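# Slide a drive sled from the shelf into the rack bay

## Task

Pick up a drive sled from the shelf and push it into the one empty bay of the rack so that its front face lines up evenly with the fronts of the neighbouring drives and it is oriented the same way up as they are. Then open the gripper and withdraw the arm. It counts only if the sled stays seated by itself once the robot no longer touches it.

## Robot and tools

ROBOT. Two 6-joint arms, left_arm and right_arm, each ending in a parallel two-finger gripper. left_arm is the robot's own left and sits on the +y side; image sides say nothing about this. URDF root links: left_arm at (+0.143, +0.306, +1.773) m, quat_wxyz (+0.581, -0.546, +0.413, -0.440); right_arm at (+0.143, -0.306, +1.773) m, quat_wxyz (+0.440, -0.413, +0.546, -0.581). Joint order per arm: waist, shoulder, elbow, wrist pitch, wrist yaw, wrist roll. Stated ranges (rad): waist -2.880..2.880, shoulder 0.000..3.142, elbow 0.000..3.019, wrist pitch -1.693..1.571, wrist yaw -1.571..1.571, wrist roll -2.094..2.094; the true stop may differ by up to 0.019 rad either way.

FRAME. Poses in results use one scene frame: origin on the floor under the centre of the robot's foot, +x straight ahead, +y to the robot's left, +z up. Only the floor height is known. Each gripper's fingers extend along its own +z and close along its y. end_effector_position is the pinch point between the pads, roughly 1 cm short of the fingertips; printed positions may be off, more so at long reach, and equal joint angles need not give equal poses on both arms.

execute_actions(actions). A list of actions run in sequence; an empty list just reports state and images. Each action is a table of 1 to 15 rows, one row per 1/30 s step; if fewer than 15 rows, the last row repeats to fill 15 steps. Every row has 14 numbers in [-1, 1] covering both arms even if one is idle: left_arm's 6 joint values then its opening, then right_arm's 6 and its opening. Joint values are offsets from that arm's angles at the start of the current action (not from the previous row; for a call's first action, from the last reported angles), scaled so 1.0 equals 1.264 rad waist, 1.32 shoulder, 1.276 elbow, 1.83 wrist pitch, 1.686 wrist yaw, 2.022 wrist roll. The opening is absolute: +1 fully open, -1 shut. Optionally append 12 stiffness factors in 0..1 (left 6, then right 6, joint order) that scale each joint's position gain and persist until changed. An action asking any joint to go over 0.019 rad outside its range is rejected for both arms; a malformed action, or a first action failing that check, rejects the whole call with no motion. Joints asked beyond their real stop go only to it, and the result may say "joint sent to its limit".

move(target, speed, blocking). target is a single row in the same 14-number layout (plus optional stiffness), but the offsets count from the Joint positions of the latest result that showed them. All joints travel along paths that finish together, so grippers curve. speed (0.01 to 2 rad/s, default 0.5) caps the joint with the most distance; paths run between 0.5 and 10 s and are cut off at 10 s. Finger openings apply at the start. No collision avoidance with objects or the other arm. Faster motion and aiming deeper past a contact both mean harder impacts and pushes. The result adds a "move:" line: ending (done, off_target, moving, held, fault), limits=held or limits=none, and each arm's joint farthest from target. With blocking=false you get a result after 0.5 s while motion continues; use wait(0) to poll, and wait or stop before sending new moves or actions.

wait(seconds): 0 to 10 s, arms keep their last command; returns early if a running move ends. stop(): brakes a running move (needs room; fingers keep moving). zoom_image(camera, region): region [x0, y0, x1, y1] in pixels of that camera's latest image, at most 504x504. read_manual(section): licence texts only. finished_scene(scene): give the current scene number; irreversible, and the sled must already be resting in place on its own.

CAMERAS. cam_head_left and cam_head_right are 896x504 pinhole; cam_left_wrist and cam_right_wrist are 616x616 fisheye. Images arrive in that order.

RESULTS. A state line gives each gripper's position (m) and quat_wxyz. Joint positions and Joint velocities list per arm six joints (rad, rad/s) then pad gap (m, m/s; 0.094 m fully open). Joint targets shows what joints are currently driven toward. grip_measured is the opening on the command scale; each gripper can read up to about 1 mm off. Joint torques are raw drive outputs with offsets and noise. Warnings: "joint command not followed" (clearance check altered targets), FAULT, MOTOR HOT (from 85 °C), OVER-TEMPERATURE FAULT (at 100 °C the arm goes limp and drops).

MOTION LIMITS. Per step, each joint's target stays within a lead of its measured angle: 0.264 rad waist, 0.32 shoulder, 0.276 elbow, 0.33 wrist pitch, 0.186 wrist yaw, 0.522 wrist roll; targets are also scaled back if the gripper would be sent over 70 mm from where it is. Big moves therefore take several actions, and leftover motion should be recommanded. Arms sag under zero offsets: at the start of each reply re-send offsets back to the desired angles, then zeros, increasing the correction if a joint still falls short.

GRIPPING. To hold the sled, command an opening about 0.03 below grip_measured (less for a gentler hold). Pad force tops out near 50 to 62 N, less on thin parts. Expect occasional tugs on held parts or nudges to loose ones.

AVOID. Dropping, slamming or pushing very hard; knocking the rack, shelf or sled out of the work area; the two arms touching or pressing; long heavy holds that overheat motors. The robot holds its last command while you think.

Each tool is called after "Emit:" as a command line: name --argument value for each argument, lists and objects as JSON in quotes; but a table of rows of numbers goes row by row, as --pt "numbers of a row", without its own name.

## Session

Emit:
execute_actions --actions '[]'

Scene clock: 0.00 s.
left_arm: end_effector_position=(+0.6275, +0.1955, +1.3943) grip_measured=+1.000 end_effector_quat_wxyz=(-0.070, -0.423, +0.816, -0.387) | right_arm: end_effector_position=(+0.7957, +0.0011, +1.2823) grip_measured=+1.000 end_effector_quat_wxyz=(-0.099, +0.437, +0.816, +0.366)
Joint positions: left_arm=[ 1.193  0.949  0.792  0.128  0.43  -0.706  0.094] | right_arm=[ 2.293  1.542  1.597 -0.132 -0.058  0.761  0.094]
Joint velocities: left_arm=[ 0.005 -0.015 -0.017 -0.007  0.037 -0.022  0.   ] | right_arm=[ 0.005 -0.015  0.002 -0.002  0.007 -0.051  0.   ]
Joint torques (N m, as the arm reports them, + toward a larger angle): no reading
Joint targets: left_arm=[1.192 0.942 0.790 0.129 0.431 -0.706] | right_arm=[2.297 1.536 1.600 -0.131 -0.058 0.761]
Joint stiffness scale: left_arm=[1. 1. 1. 1. 1. 1.] | right_arm=[1. 1. 1. 1. 1. 1.]

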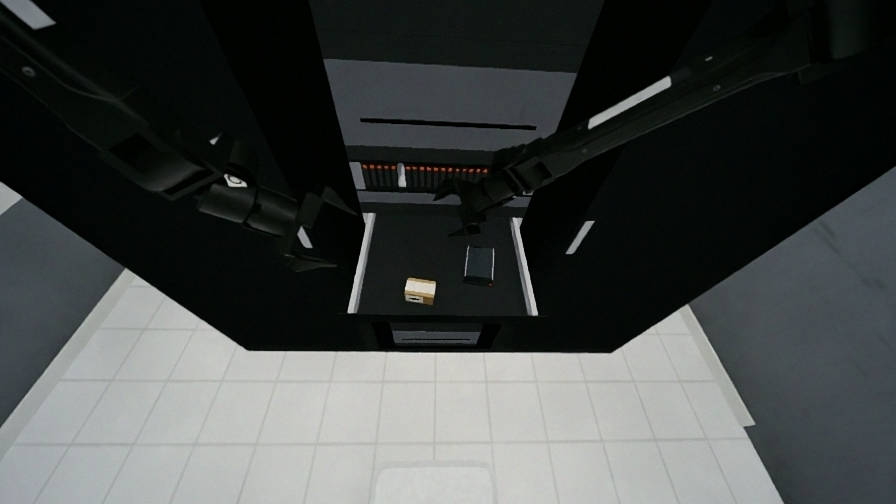

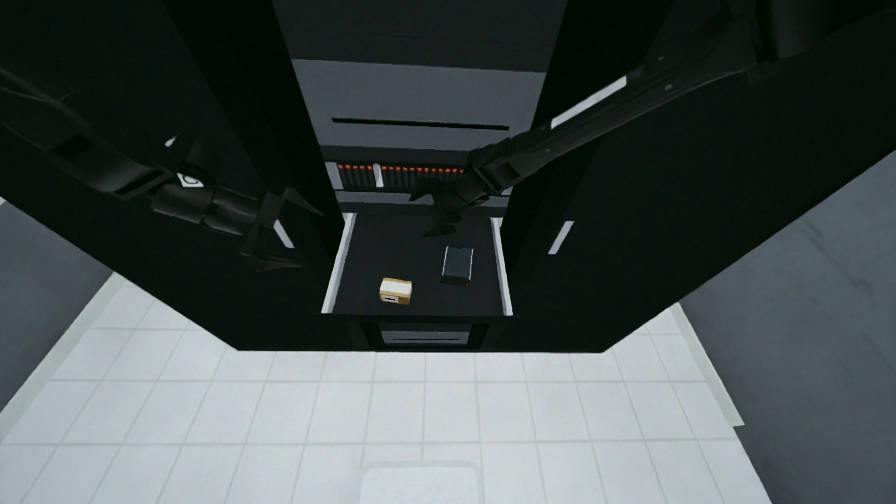

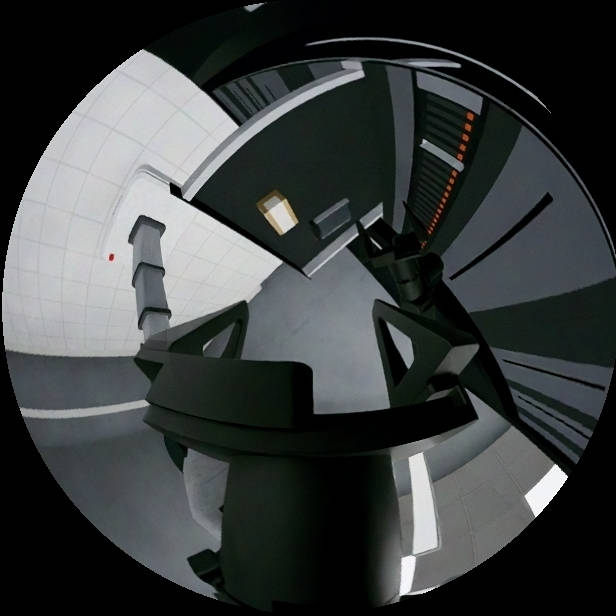

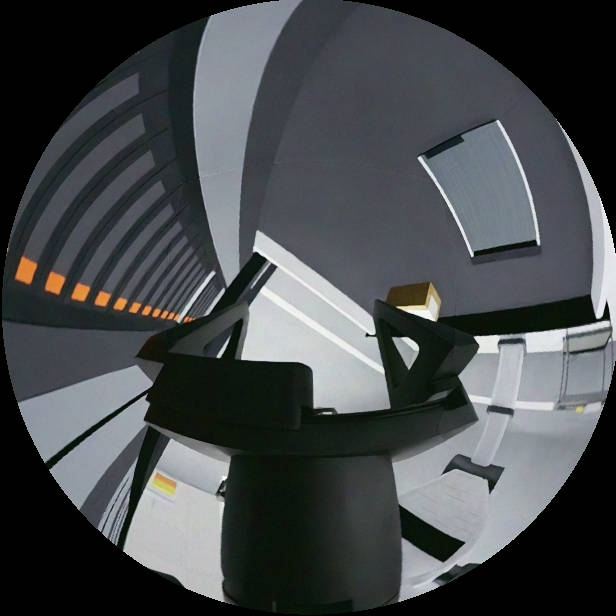

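Emit:
move --target '[0,0,0,0,0,0,1,-0.6,-0.6,-0.7,0,0,0,1]' --speed 1

Emit:
move --target '[-0.418,0.703,0.426,0.539,-0.652,0.688,1,0,0,0,0,0,0,1]' --speed 1

Emit:
zoom_image --camera "cam_head_right" --region '[300,130,540,330]'

Scene clock: 19.63 s.
left_arm: end_effector_position=(+0.6275, +0.1955, +1.3943) grip_measured=+1.000 end_effector_quat_wxyz=(-0.070, -0.423, +0.816, -0.387) | right_arm: end_effector_position=(+0.5226, -0.4206, +1.3796) grip_measured=+1.000 end_effector_quat_wxyz=(-0.065, +0.498, +0.865, -0.007)
Joint positions: left_arm=[ 1.193  0.949  0.792  0.128  0.43  -0.706  0.094] | right_arm=[ 1.531  0.761  0.701 -0.132 -0.058  0.761  0.094]
Joint velocities: left_arm=[-0.015 -0.005 -0.002  0.007 -0.095 -0.037  0.   ] | right_arm=[-0.005  0.005 -0.002  0.002  0.022 -0.022  0.   ]
Joint torques (N m, as the arm reports them, + toward a larger angle): left_arm=[ -2.26 -14.22  -0.54   0.59   0.44   0.1 ] | right_arm=[ -1.1  -15.26   0.25  -0.25   0.01   0.08]
Joint targets: left_arm=[1.193 0.949 0.792 0.128 0.430 -0.706] | right_arm=[1.534 0.750 0.704 -0.132 -0.058 0.761]
Joint stiffness scale: left_arm=[1. 1. 1. 1. 1. 1.] | right_arm=[1. 1. 1. 1. 1. 1.]
move: done; limits=none; left_arm: farthest joint: the waist, 0.000 radians from its target (0.000 radians at the start); right_arm: farthest joint: the shoulder, 0.011 radians from its target (0.792 radians at the start)

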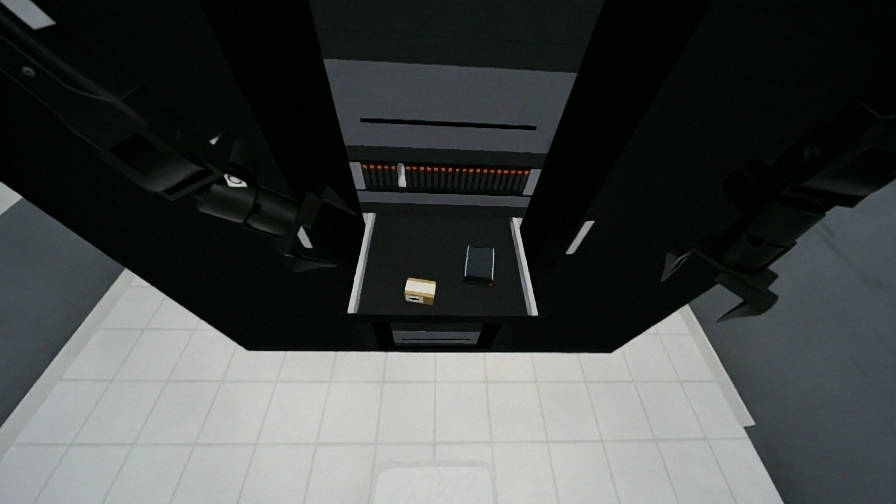

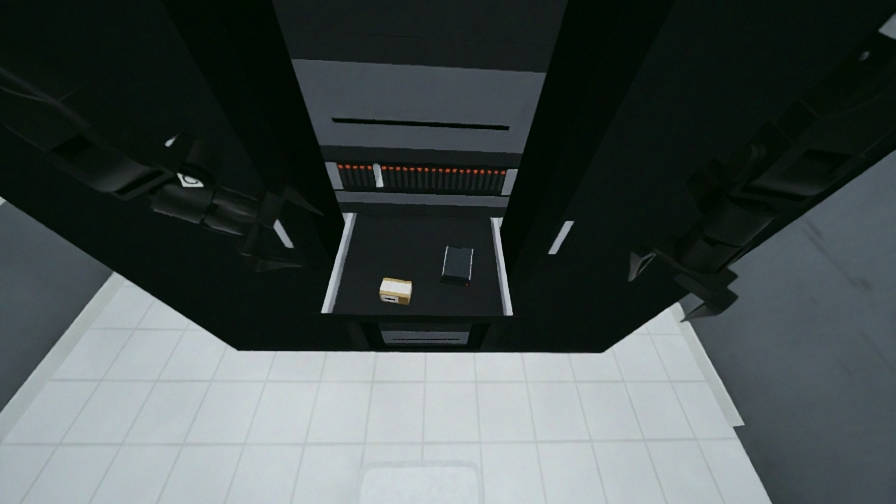

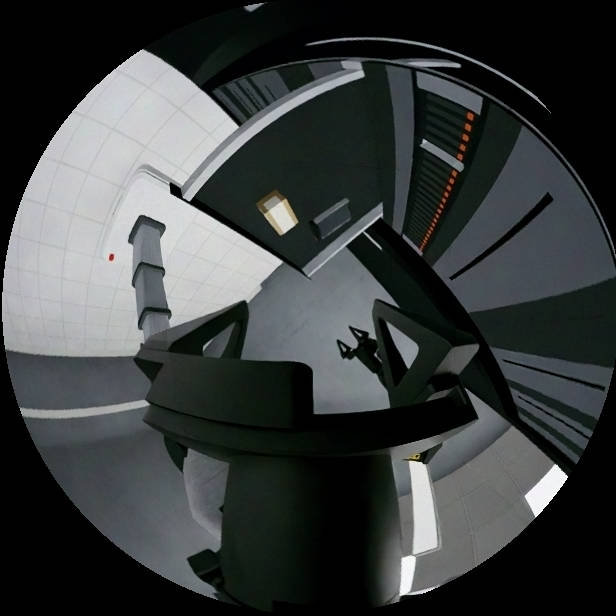

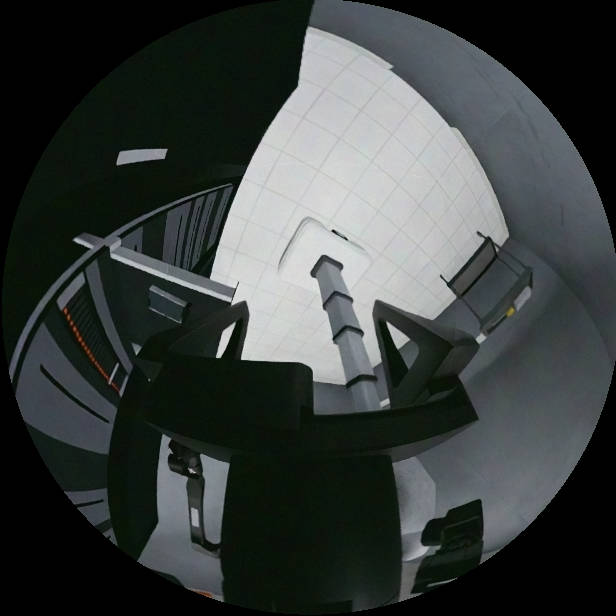

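Scene clock: 21.97 s.
left_arm: end_effector_position=(+0.6707, -0.0510, +1.2733) grip_measured=+1.000 end_effector_quat_wxyz=(+0.250, +0.003, +0.968, -0.003) | right_arm: end_effector_position=(+0.5226, -0.4206, +1.3796) grip_measured=+1.000 end_effector_quat_wxyz=(-0.065, +0.498, +0.865, -0.007)
Joint positions: left_arm=[ 0.673  1.884  1.334  1.099 -0.667  0.671  0.094] | right_arm=[ 1.531  0.761  0.701 -0.132 -0.058  0.761  0.094]
Joint velocities: left_arm=[-0.015 -0.005 -0.017 -0.017  0.007 -0.007  0.   ] | right_arm=[-0.015 -0.005  0.002 -0.012 -0.037  0.066  0.   ]
Joint torques (N m, as the arm reports them, + toward a larger angle): left_arm=[-12.82  -9.56  -1.63   1.72   0.16   0.21] | right_arm=[ -1.39 -14.59   0.03  -0.29   0.     0.09]
Joint targets: left_arm=[0.665 1.877 1.336 1.114 -0.669 0.685] | right_arm=[1.531 0.761 0.701 -0.132 -0.058 0.761]
Joint stiffness scale: left_arm=[1. 1. 1. 1. 1. 1.] | right_arm=[1. 1. 1. 1. 1. 1.]
move: done; limits=none; left_arm: farthest joint: the wrist pitch, 0.015 radians from its target (0.986 radians at the start); right_arm: farthest joint: the waist, 0.000 radians from its target (0.000 radians at the start)

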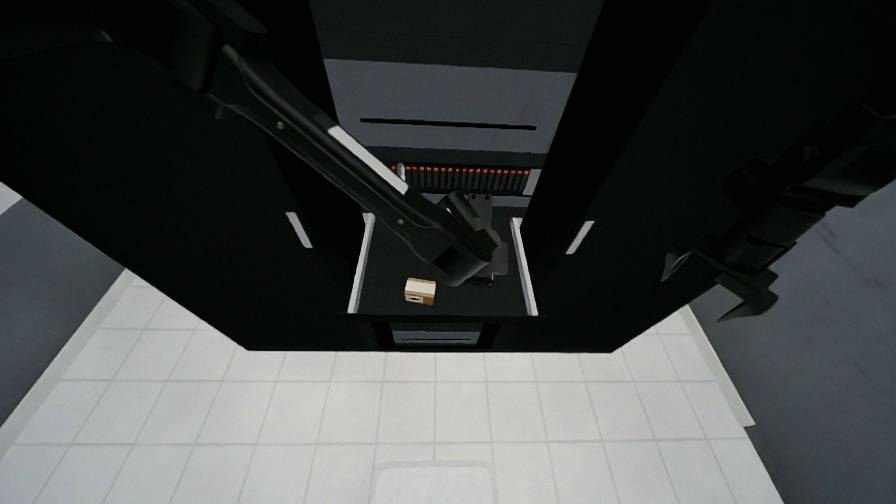

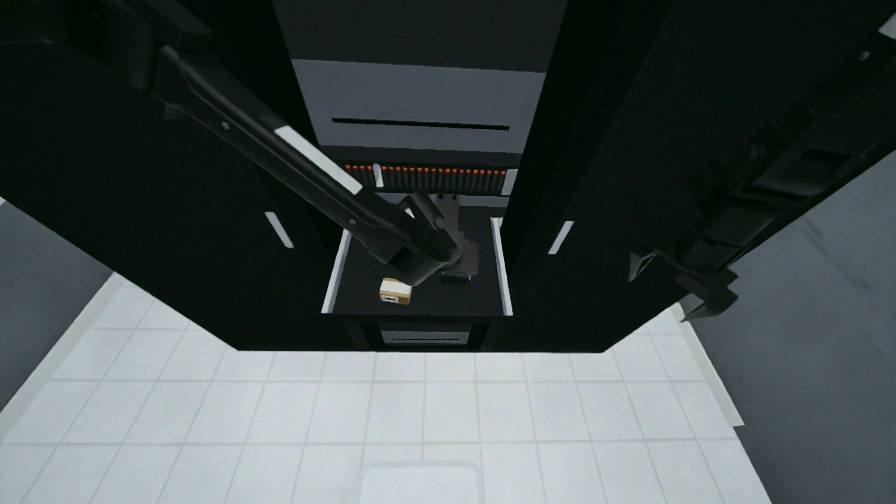

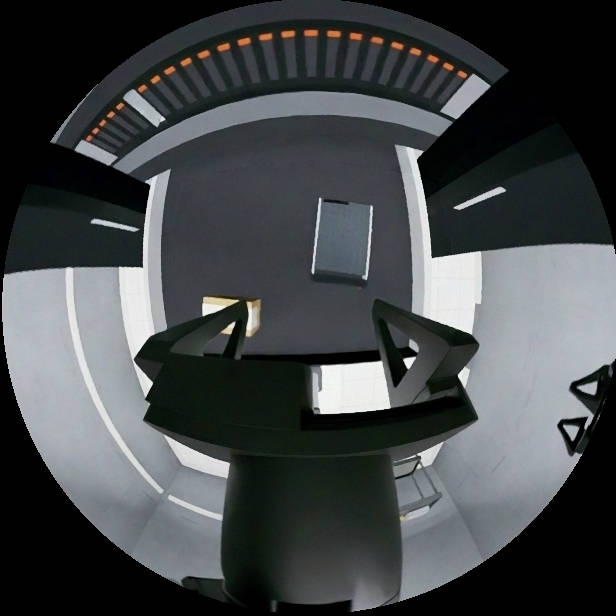

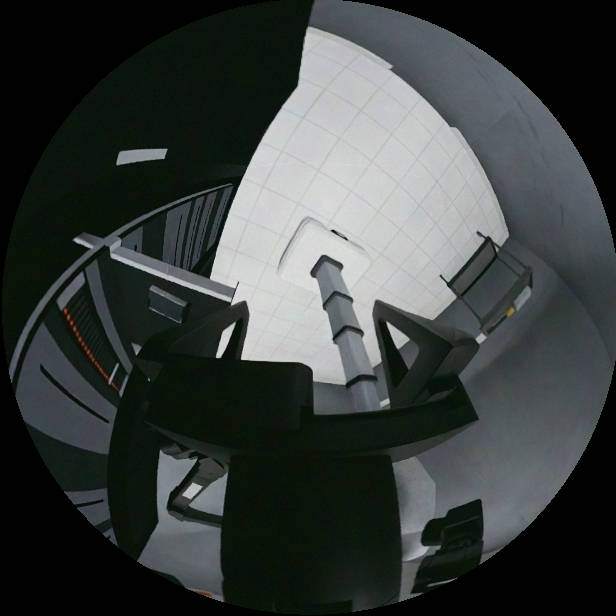

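Region (300, 130, 540, 330) of cam_head_right's 896x504 image, scaled by 2.100, with more detail than that image has.

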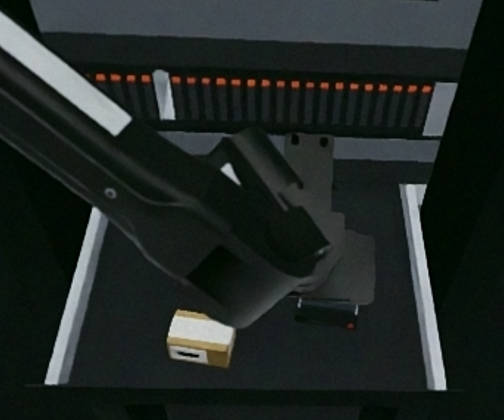

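Emit:
move --target '[0.046,0.121,0.277,-0.123,0.058,0.02,1,0,0,0,0,0,0,1]'

Scene clock: 29.27 s.
left_arm: end_effector_position=(+0.7285, -0.0862, +1.2016) grip_measured=+1.000 end_effector_quat_wxyz=(+0.267, +0.035, +0.963, -0.014) | right_arm: end_effector_position=(+0.5226, -0.4206, +1.3796) grip_measured=+1.000 end_effector_quat_wxyz=(-0.065, +0.498, +0.865, -0.007)
Joint positions: left_arm=[ 0.724  2.031  1.683  0.883 -0.572  0.698  0.094] | right_arm=[ 1.531  0.761  0.701 -0.132 -0.058  0.761  0.094]
Joint velocities: left_arm=[-0.005  0.005 -0.017  0.017  0.007  0.037  0.   ] | right_arm=[-0.005  0.015 -0.007 -0.007 -0.007  0.022  0.   ]
Joint torques (N m, as the arm reports them, + toward a larger angle): left_arm=[-13.13  -8.34  -0.41   0.82   0.35   0.23] | right_arm=[ -1.53 -14.45   0.04  -0.24   0.01   0.08]
Joint targets: left_arm=[0.731 2.044 1.688 0.874 -0.570 0.712] | right_arm=[1.531 0.761 0.701 -0.132 -0.058 0.761]
Joint stiffness scale: left_arm=[1. 1. 1. 1. 1. 1.] | right_arm=[1. 1. 1. 1. 1. 1.]
move: done; limits=none; left_arm: farthest joint: the shoulder, 0.013 radians from its target (0.159 radians at the start); right_arm: farthest joint: the waist, 0.000 radians from its target (0.000 radians at the start)

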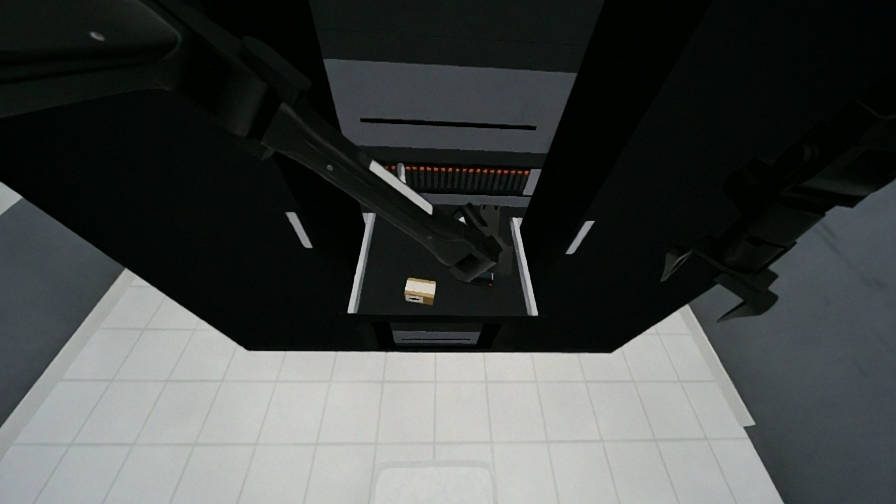

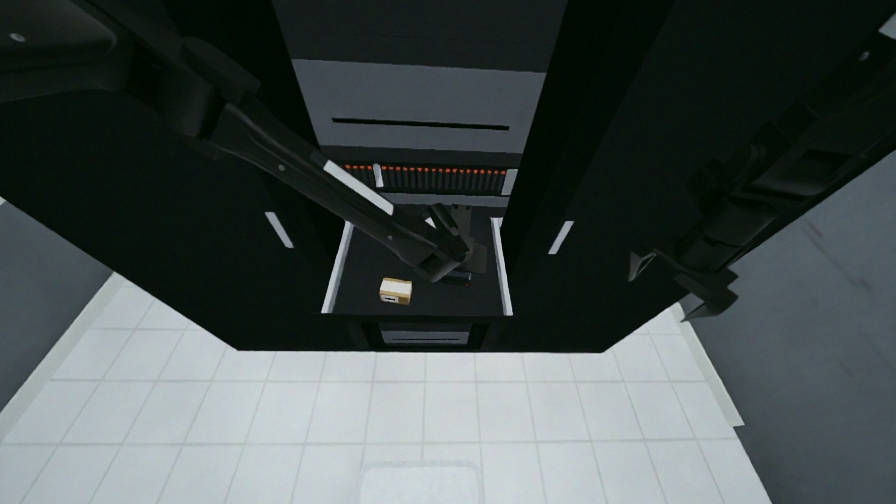

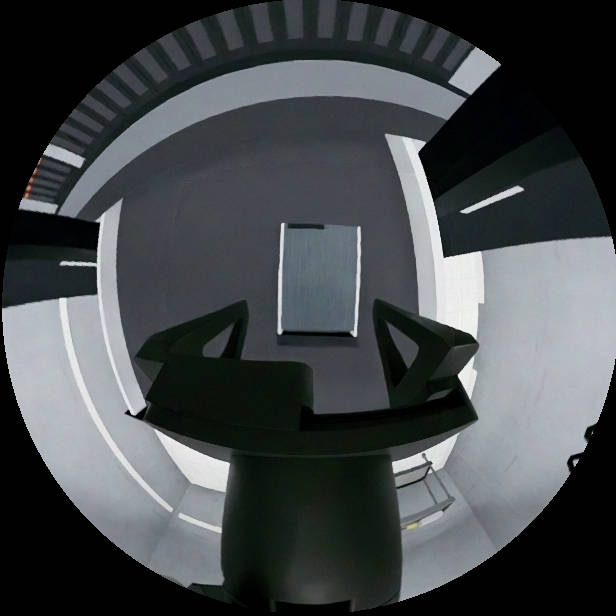

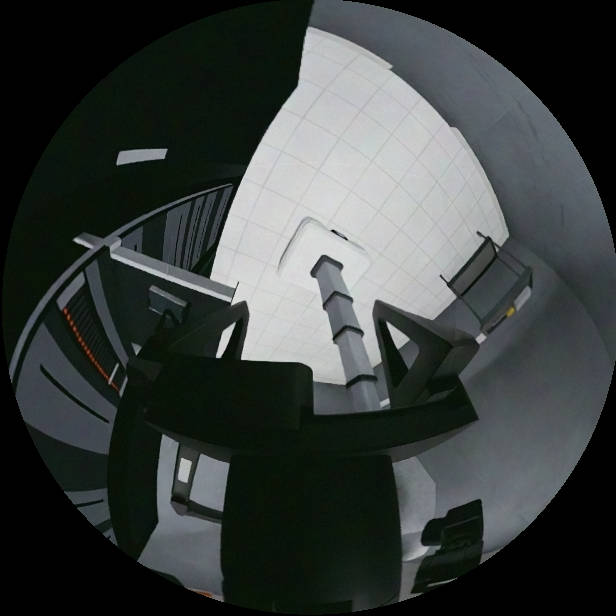

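Emit:
move --target '[0.045,0.084,0.105,-0.042,0.023,0,1,0,0,0,0,0,0,1]' --speed 0.15

Scene clock: 33.27 s.
left_arm: end_effector_position=(+0.7167, -0.0945, +1.1545) grip_measured=+1.000 end_effector_quat_wxyz=(+0.261, +0.054, +0.964, -0.014) | right_arm: end_effector_position=(+0.5226, -0.4206, +1.3796) grip_measured=+1.000 end_effector_quat_wxyz=(-0.065, +0.498, +0.865, -0.007)
Joint positions: left_arm=[ 0.769  2.126  1.809  0.817 -0.532  0.698  0.094] | right_arm=[ 1.531  0.761  0.701 -0.132 -0.058  0.761  0.094]
Joint velocities: left_arm=[-0.005 -0.015  0.017  0.002 -0.066  0.007  0.   ] | right_arm=[ 0.005 -0.005 -0.002  0.002 -0.007 -0.037  0.   ]
Joint torques (N m, as the arm reports them, + toward a larger angle): left_arm=[-12.85  -8.49   0.14   0.71   0.21   0.05] | right_arm=[ -1.4  -14.72   0.05  -0.31  -0.01   0.07]
Joint targets: left_arm=[0.781 2.142 1.817 0.806 -0.533 0.698] | right_arm=[1.531 0.761 0.701 -0.132 -0.058 0.761]
Joint stiffness scale: left_arm=[1. 1. 1. 1. 1. 1.] | right_arm=[1. 1. 1. 1. 1. 1.]
move: done; limits=none; left_arm: farthest joint: the shoulder, 0.016 radians from its target (0.111 radians at the start); right_arm: farthest joint: the waist, 0.000 radians from its target (0.000 radians at the start)

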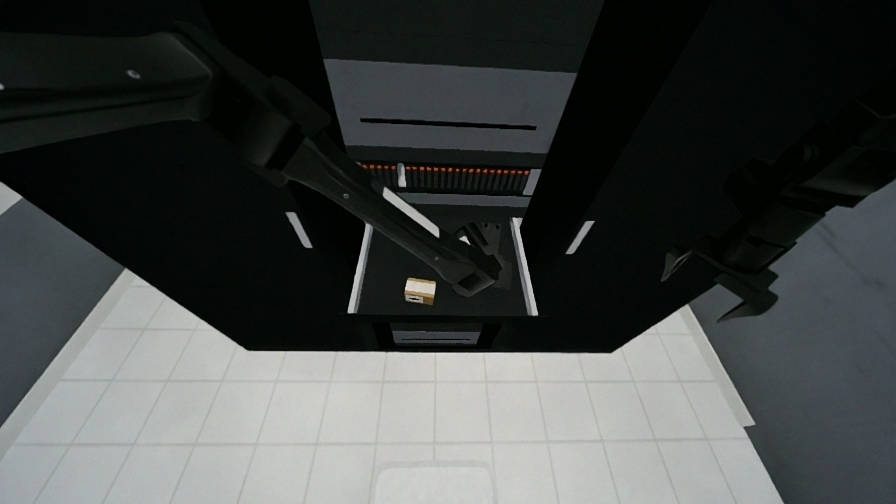

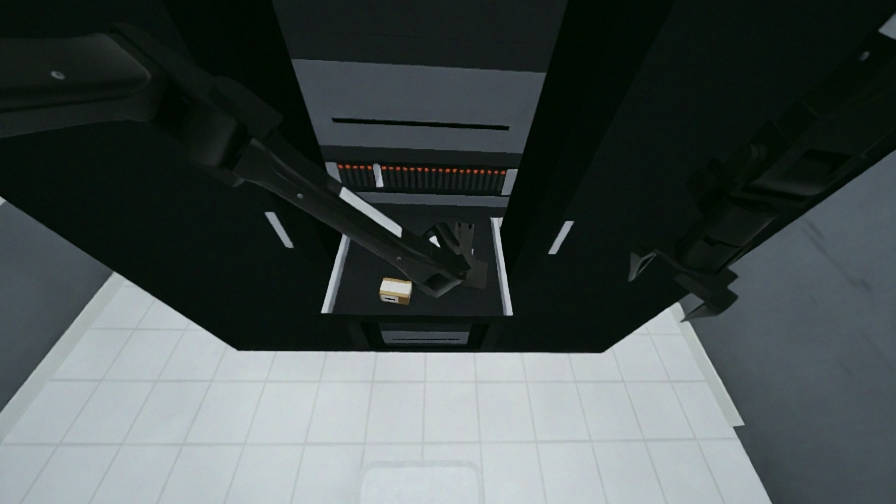

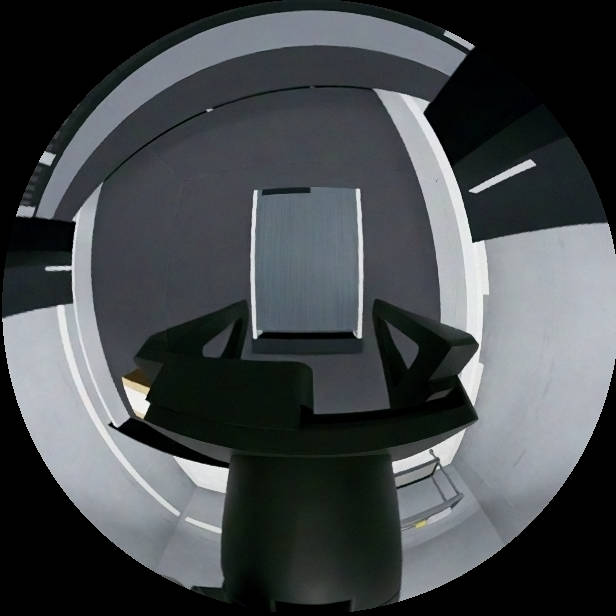

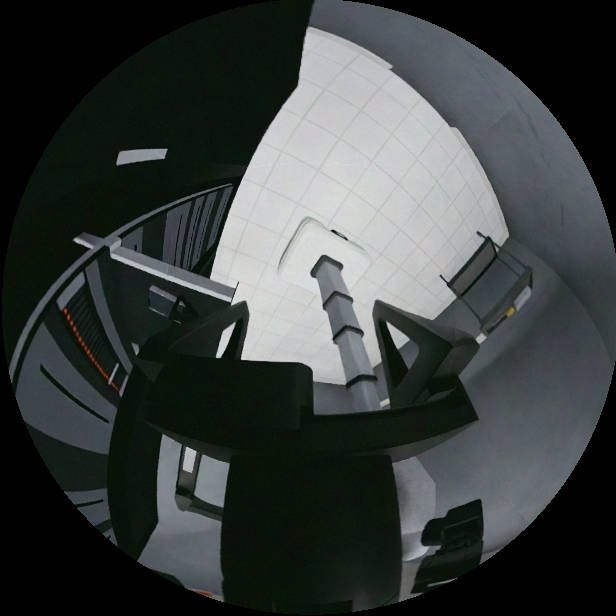

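Lower slightly via waist (down and +y), close.

Emit:
move --target '[0.016,0.012,0.008,0,0,0,1,0,0,0,0,0,0,1]' --speed 0.1

Emit:
move --target '[0,0,0,0,0,0,0.5,0,0,0,0,0,0,1]'

Emit:
move --target '[-0.07,-0.15,-0.25,0.1,-0.05,0,0.5,0,0,0,0,0,0,1]' --speed 0.3

Scene clock: 36.93 s.
left_arm: end_effector_position=(+0.7167, -0.0945, +1.1545) grip_measured=+1.000 end_effector_quat_wxyz=(+0.261, +0.054, +0.964, -0.014) | right_arm: end_effector_position=(+0.5226, -0.4206, +1.3796) grip_measured=+1.000 end_effector_quat_wxyz=(-0.065, +0.498, +0.865, -0.007)
Joint positions: left_arm=[ 0.769  2.126  1.809  0.817 -0.532  0.698  0.094] | right_arm=[ 1.531  0.761  0.701 -0.132 -0.058  0.761  0.094]
Joint velocities: left_arm=[-0.005 -0.015 -0.012  0.002  0.037 -0.007  0.   ] | right_arm=[ 0.005 -0.005 -0.002 -0.007  0.037 -0.007  0.   ]
Joint torques (N m, as the arm reports them, + toward a larger angle): left_arm=[-12.33  -8.55   0.41   1.15   0.24   0.04] | right_arm=[ -1.39 -14.52   0.01  -0.27   0.     0.07]
Joint targets: left_arm=[0.789 2.142 1.819 0.817 -0.533 0.698] | right_arm=[1.531 0.761 0.701 -0.132 -0.058 0.761]
Joint stiffness scale: left_arm=[1. 1. 1. 1. 1. 1.] | right_arm=[1. 1. 1. 1. 1. 1.]
move: done; limits=none; left_arm: farthest joint: the waist, 0.020 radians from its target (0.020 radians at the start); right_arm: farthest joint: the waist, 0.000 radians from its target (0.000 radians at the start)

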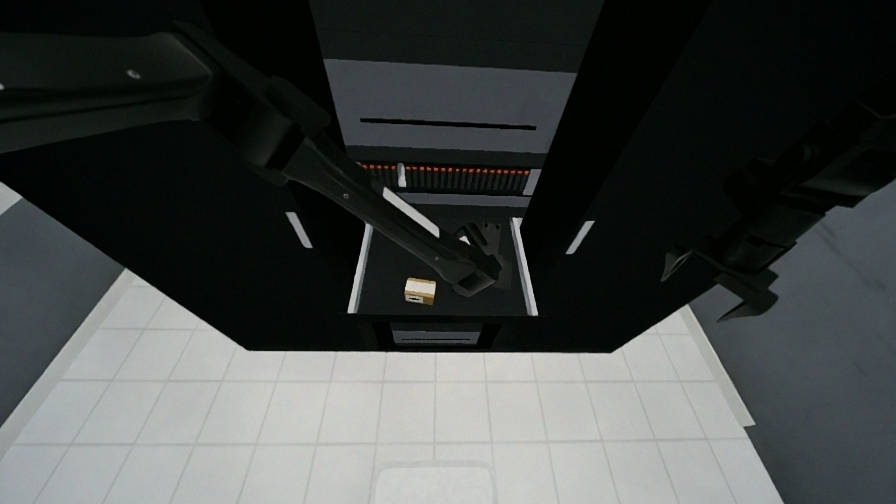

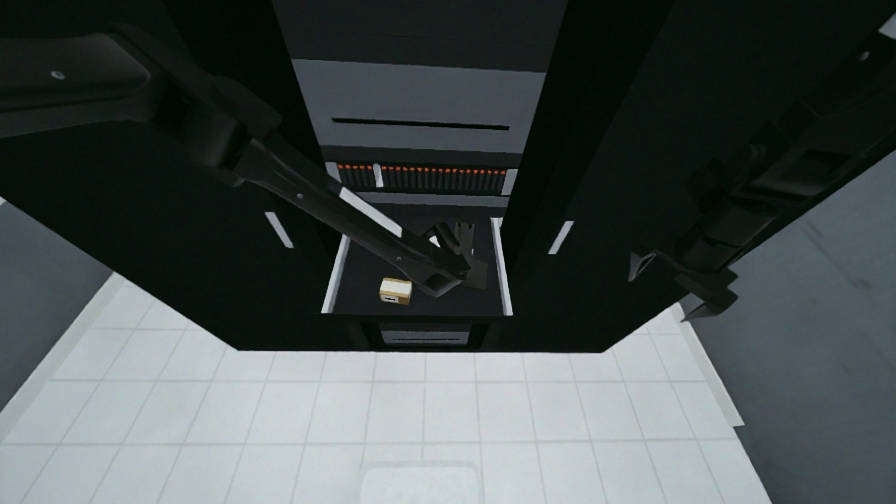

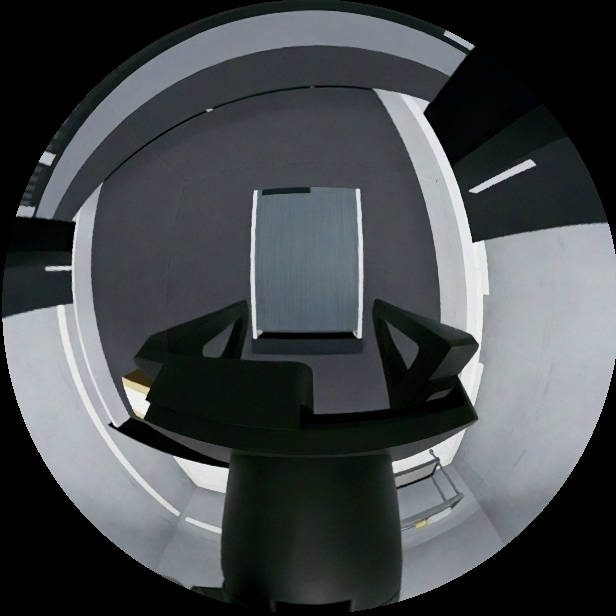

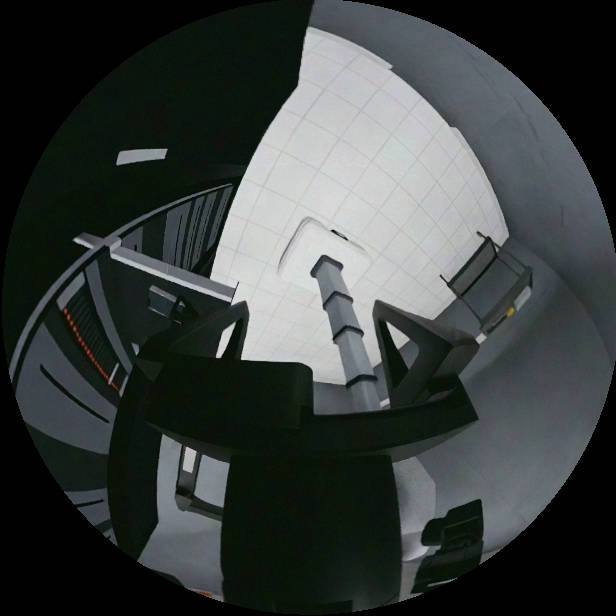

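Scene clock: 37.43 s.
left_arm: end_effector_position=(+0.7169, -0.0948, +1.1546) grip_measured=+0.567 end_effector_quat_wxyz=(+0.262, +0.054, +0.963, -0.015) | right_arm: end_effector_position=(+0.5226, -0.4206, +1.3796) grip_measured=+1.000 end_effector_quat_wxyz=(-0.065, +0.498, +0.865, -0.007)
Joint positions: left_arm=[ 0.769  2.126  1.809  0.817 -0.53   0.698  0.074] | right_arm=[ 1.531  0.761  0.701 -0.132 -0.058  0.761  0.094]
Joint velocities: left_arm=[ 0.015  0.005 -0.007  0.012 -0.037  0.051 -0.   ] | right_arm=[-0.015  0.015 -0.002 -0.007  0.007  0.007  0.   ]
Joint torques (N m, as the arm reports them, + toward a larger angle): left_arm=[-13.8   -9.94  -0.64   1.16   0.16   0.04] | right_arm=[ -1.16 -14.43   0.09  -0.27  -0.01   0.08]
Joint targets: left_arm=[0.769 2.126 1.809 0.817 -0.532 0.698] | right_arm=[1.531 0.761 0.701 -0.132 -0.058 0.761]
Joint stiffness scale: left_arm=[1. 1. 1. 1. 1. 1.] | right_arm=[1. 1. 1. 1. 1. 1.]
move: done; limits=none; left_arm: farthest joint: the wrist yaw, 0.002 radians from its target (0.000 radians at the start); right_arm: farthest joint: the waist, 0.000 radians from its target (0.000 radians at the start)

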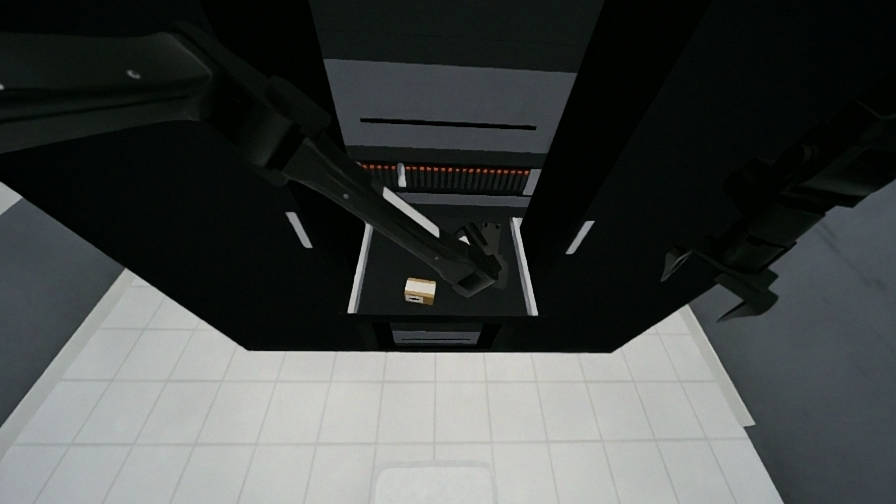

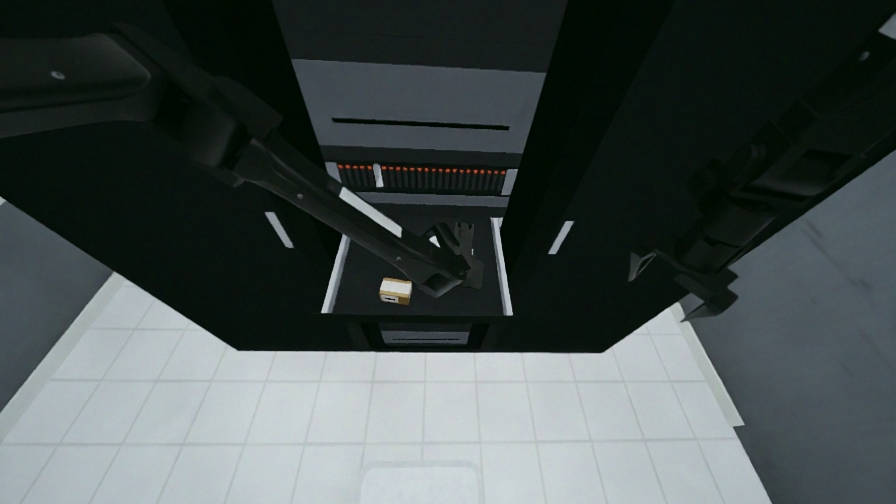

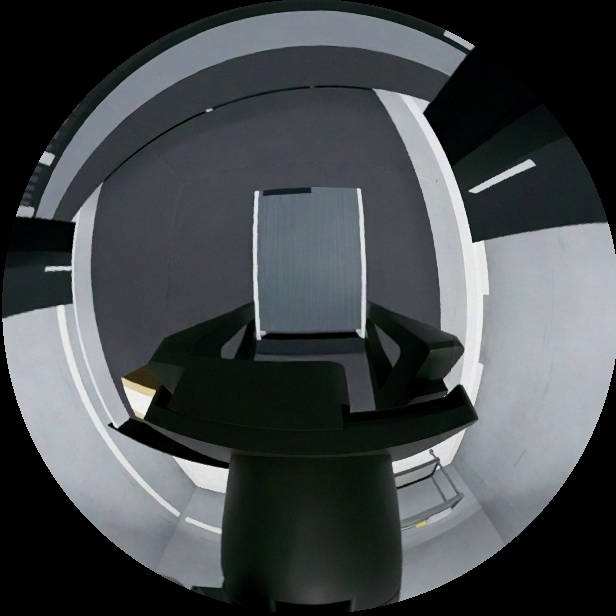

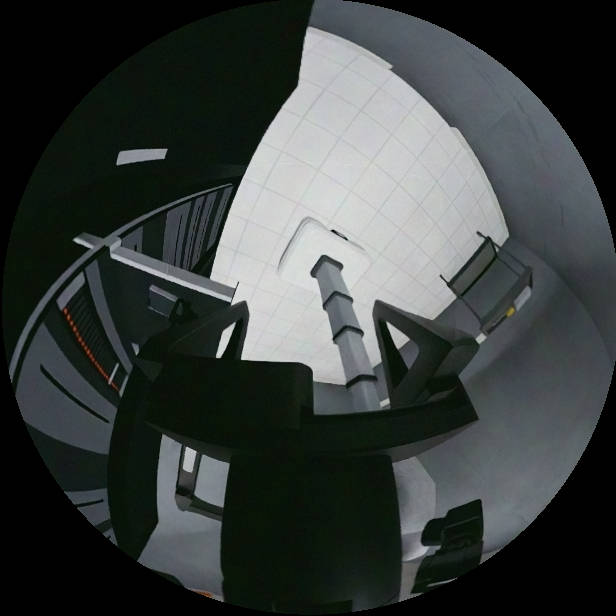

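Scene clock: 38.83 s.
left_arm: end_effector_position=(+0.6995, -0.0654, +1.2330) grip_measured=+0.567 end_effector_quat_wxyz=(+0.256, +0.030, +0.966, -0.005) | right_arm: end_effector_position=(+0.5226, -0.4206, +1.3796) grip_measured=+1.000 end_effector_quat_wxyz=(-0.065, +0.498, +0.865, -0.007)
Joint positions: left_arm=[ 0.708  1.95   1.501  0.982 -0.615  0.698  0.074] | right_arm=[ 1.531  0.761  0.701 -0.132 -0.058  0.761  0.094]
Joint velocities: left_arm=[-0.024 -0.015 -0.007 -0.012  0.051 -0.022 -0.   ] | right_arm=[-0.005 -0.024 -0.002 -0.002  0.037 -0.037  0.   ]
Joint torques (N m, as the arm reports them, + toward a larger angle): left_arm=[-14.51 -11.68  -2.46   1.86   0.25   0.04] | right_arm=[ -1.26 -14.58  -0.05  -0.23   0.01   0.07]
Joint targets: left_arm=[0.680 1.928 1.490 1.000 -0.615 0.698] | right_arm=[1.531 0.761 0.701 -0.132 -0.058 0.761]
Joint stiffness scale: left_arm=[1. 1. 1. 1. 1. 1.] | right_arm=[1. 1. 1. 1. 1. 1.]
move: off_target (left_arm); limits=none; left_arm: farthest joint: the waist, 0.028 radians from its target (0.088 radians at the start); right_arm: farthest joint: the waist, 0.000 radians from its target (0.000 radians at the start)

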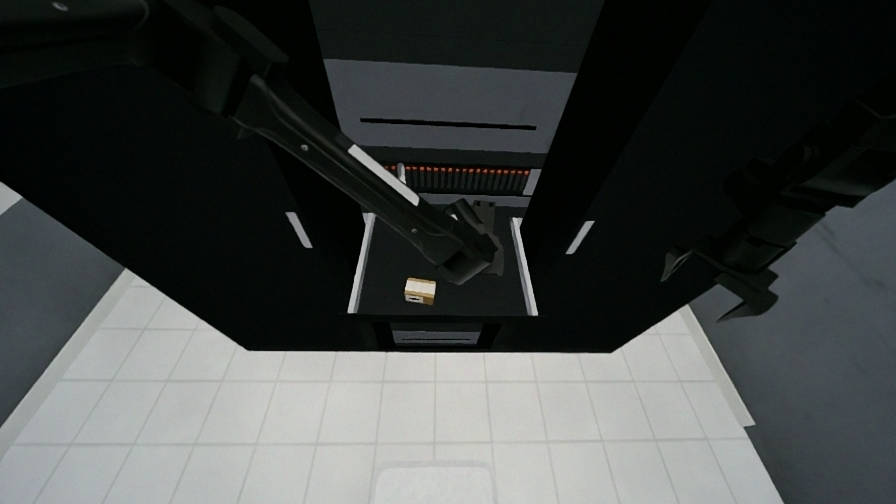

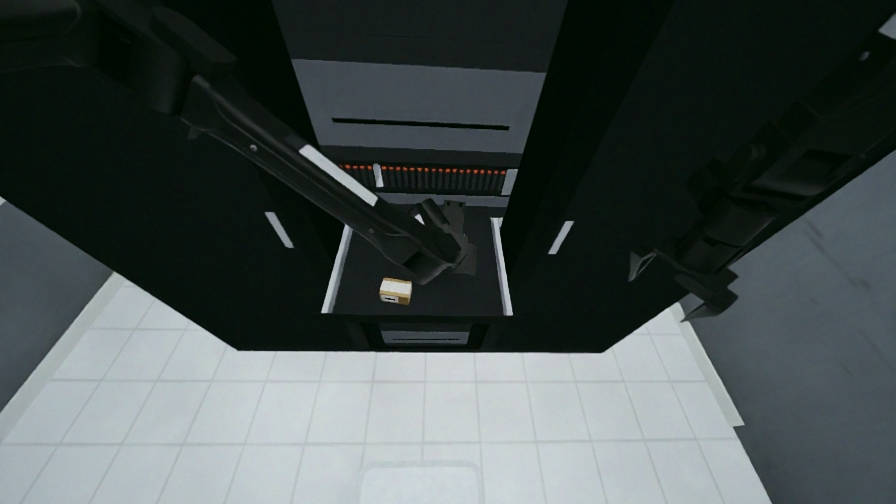

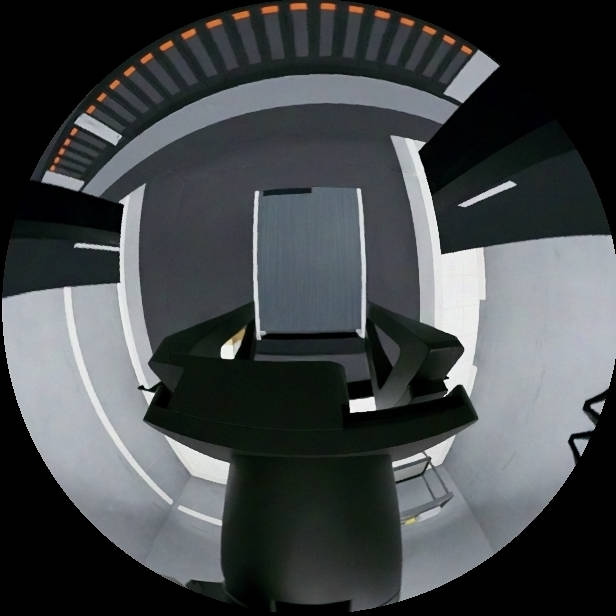

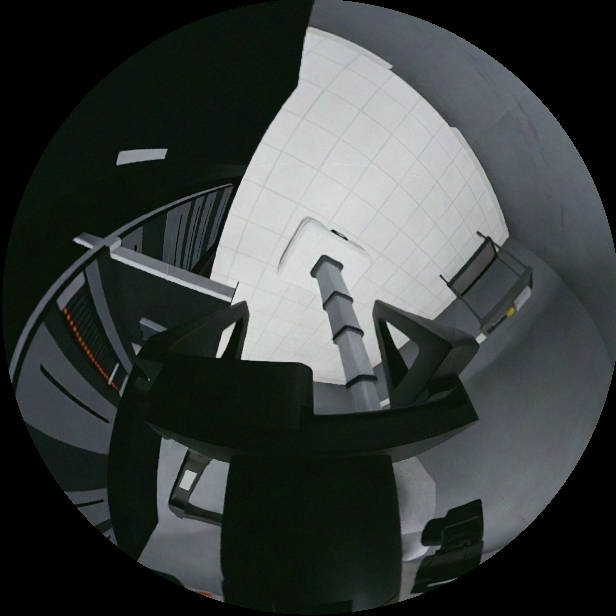

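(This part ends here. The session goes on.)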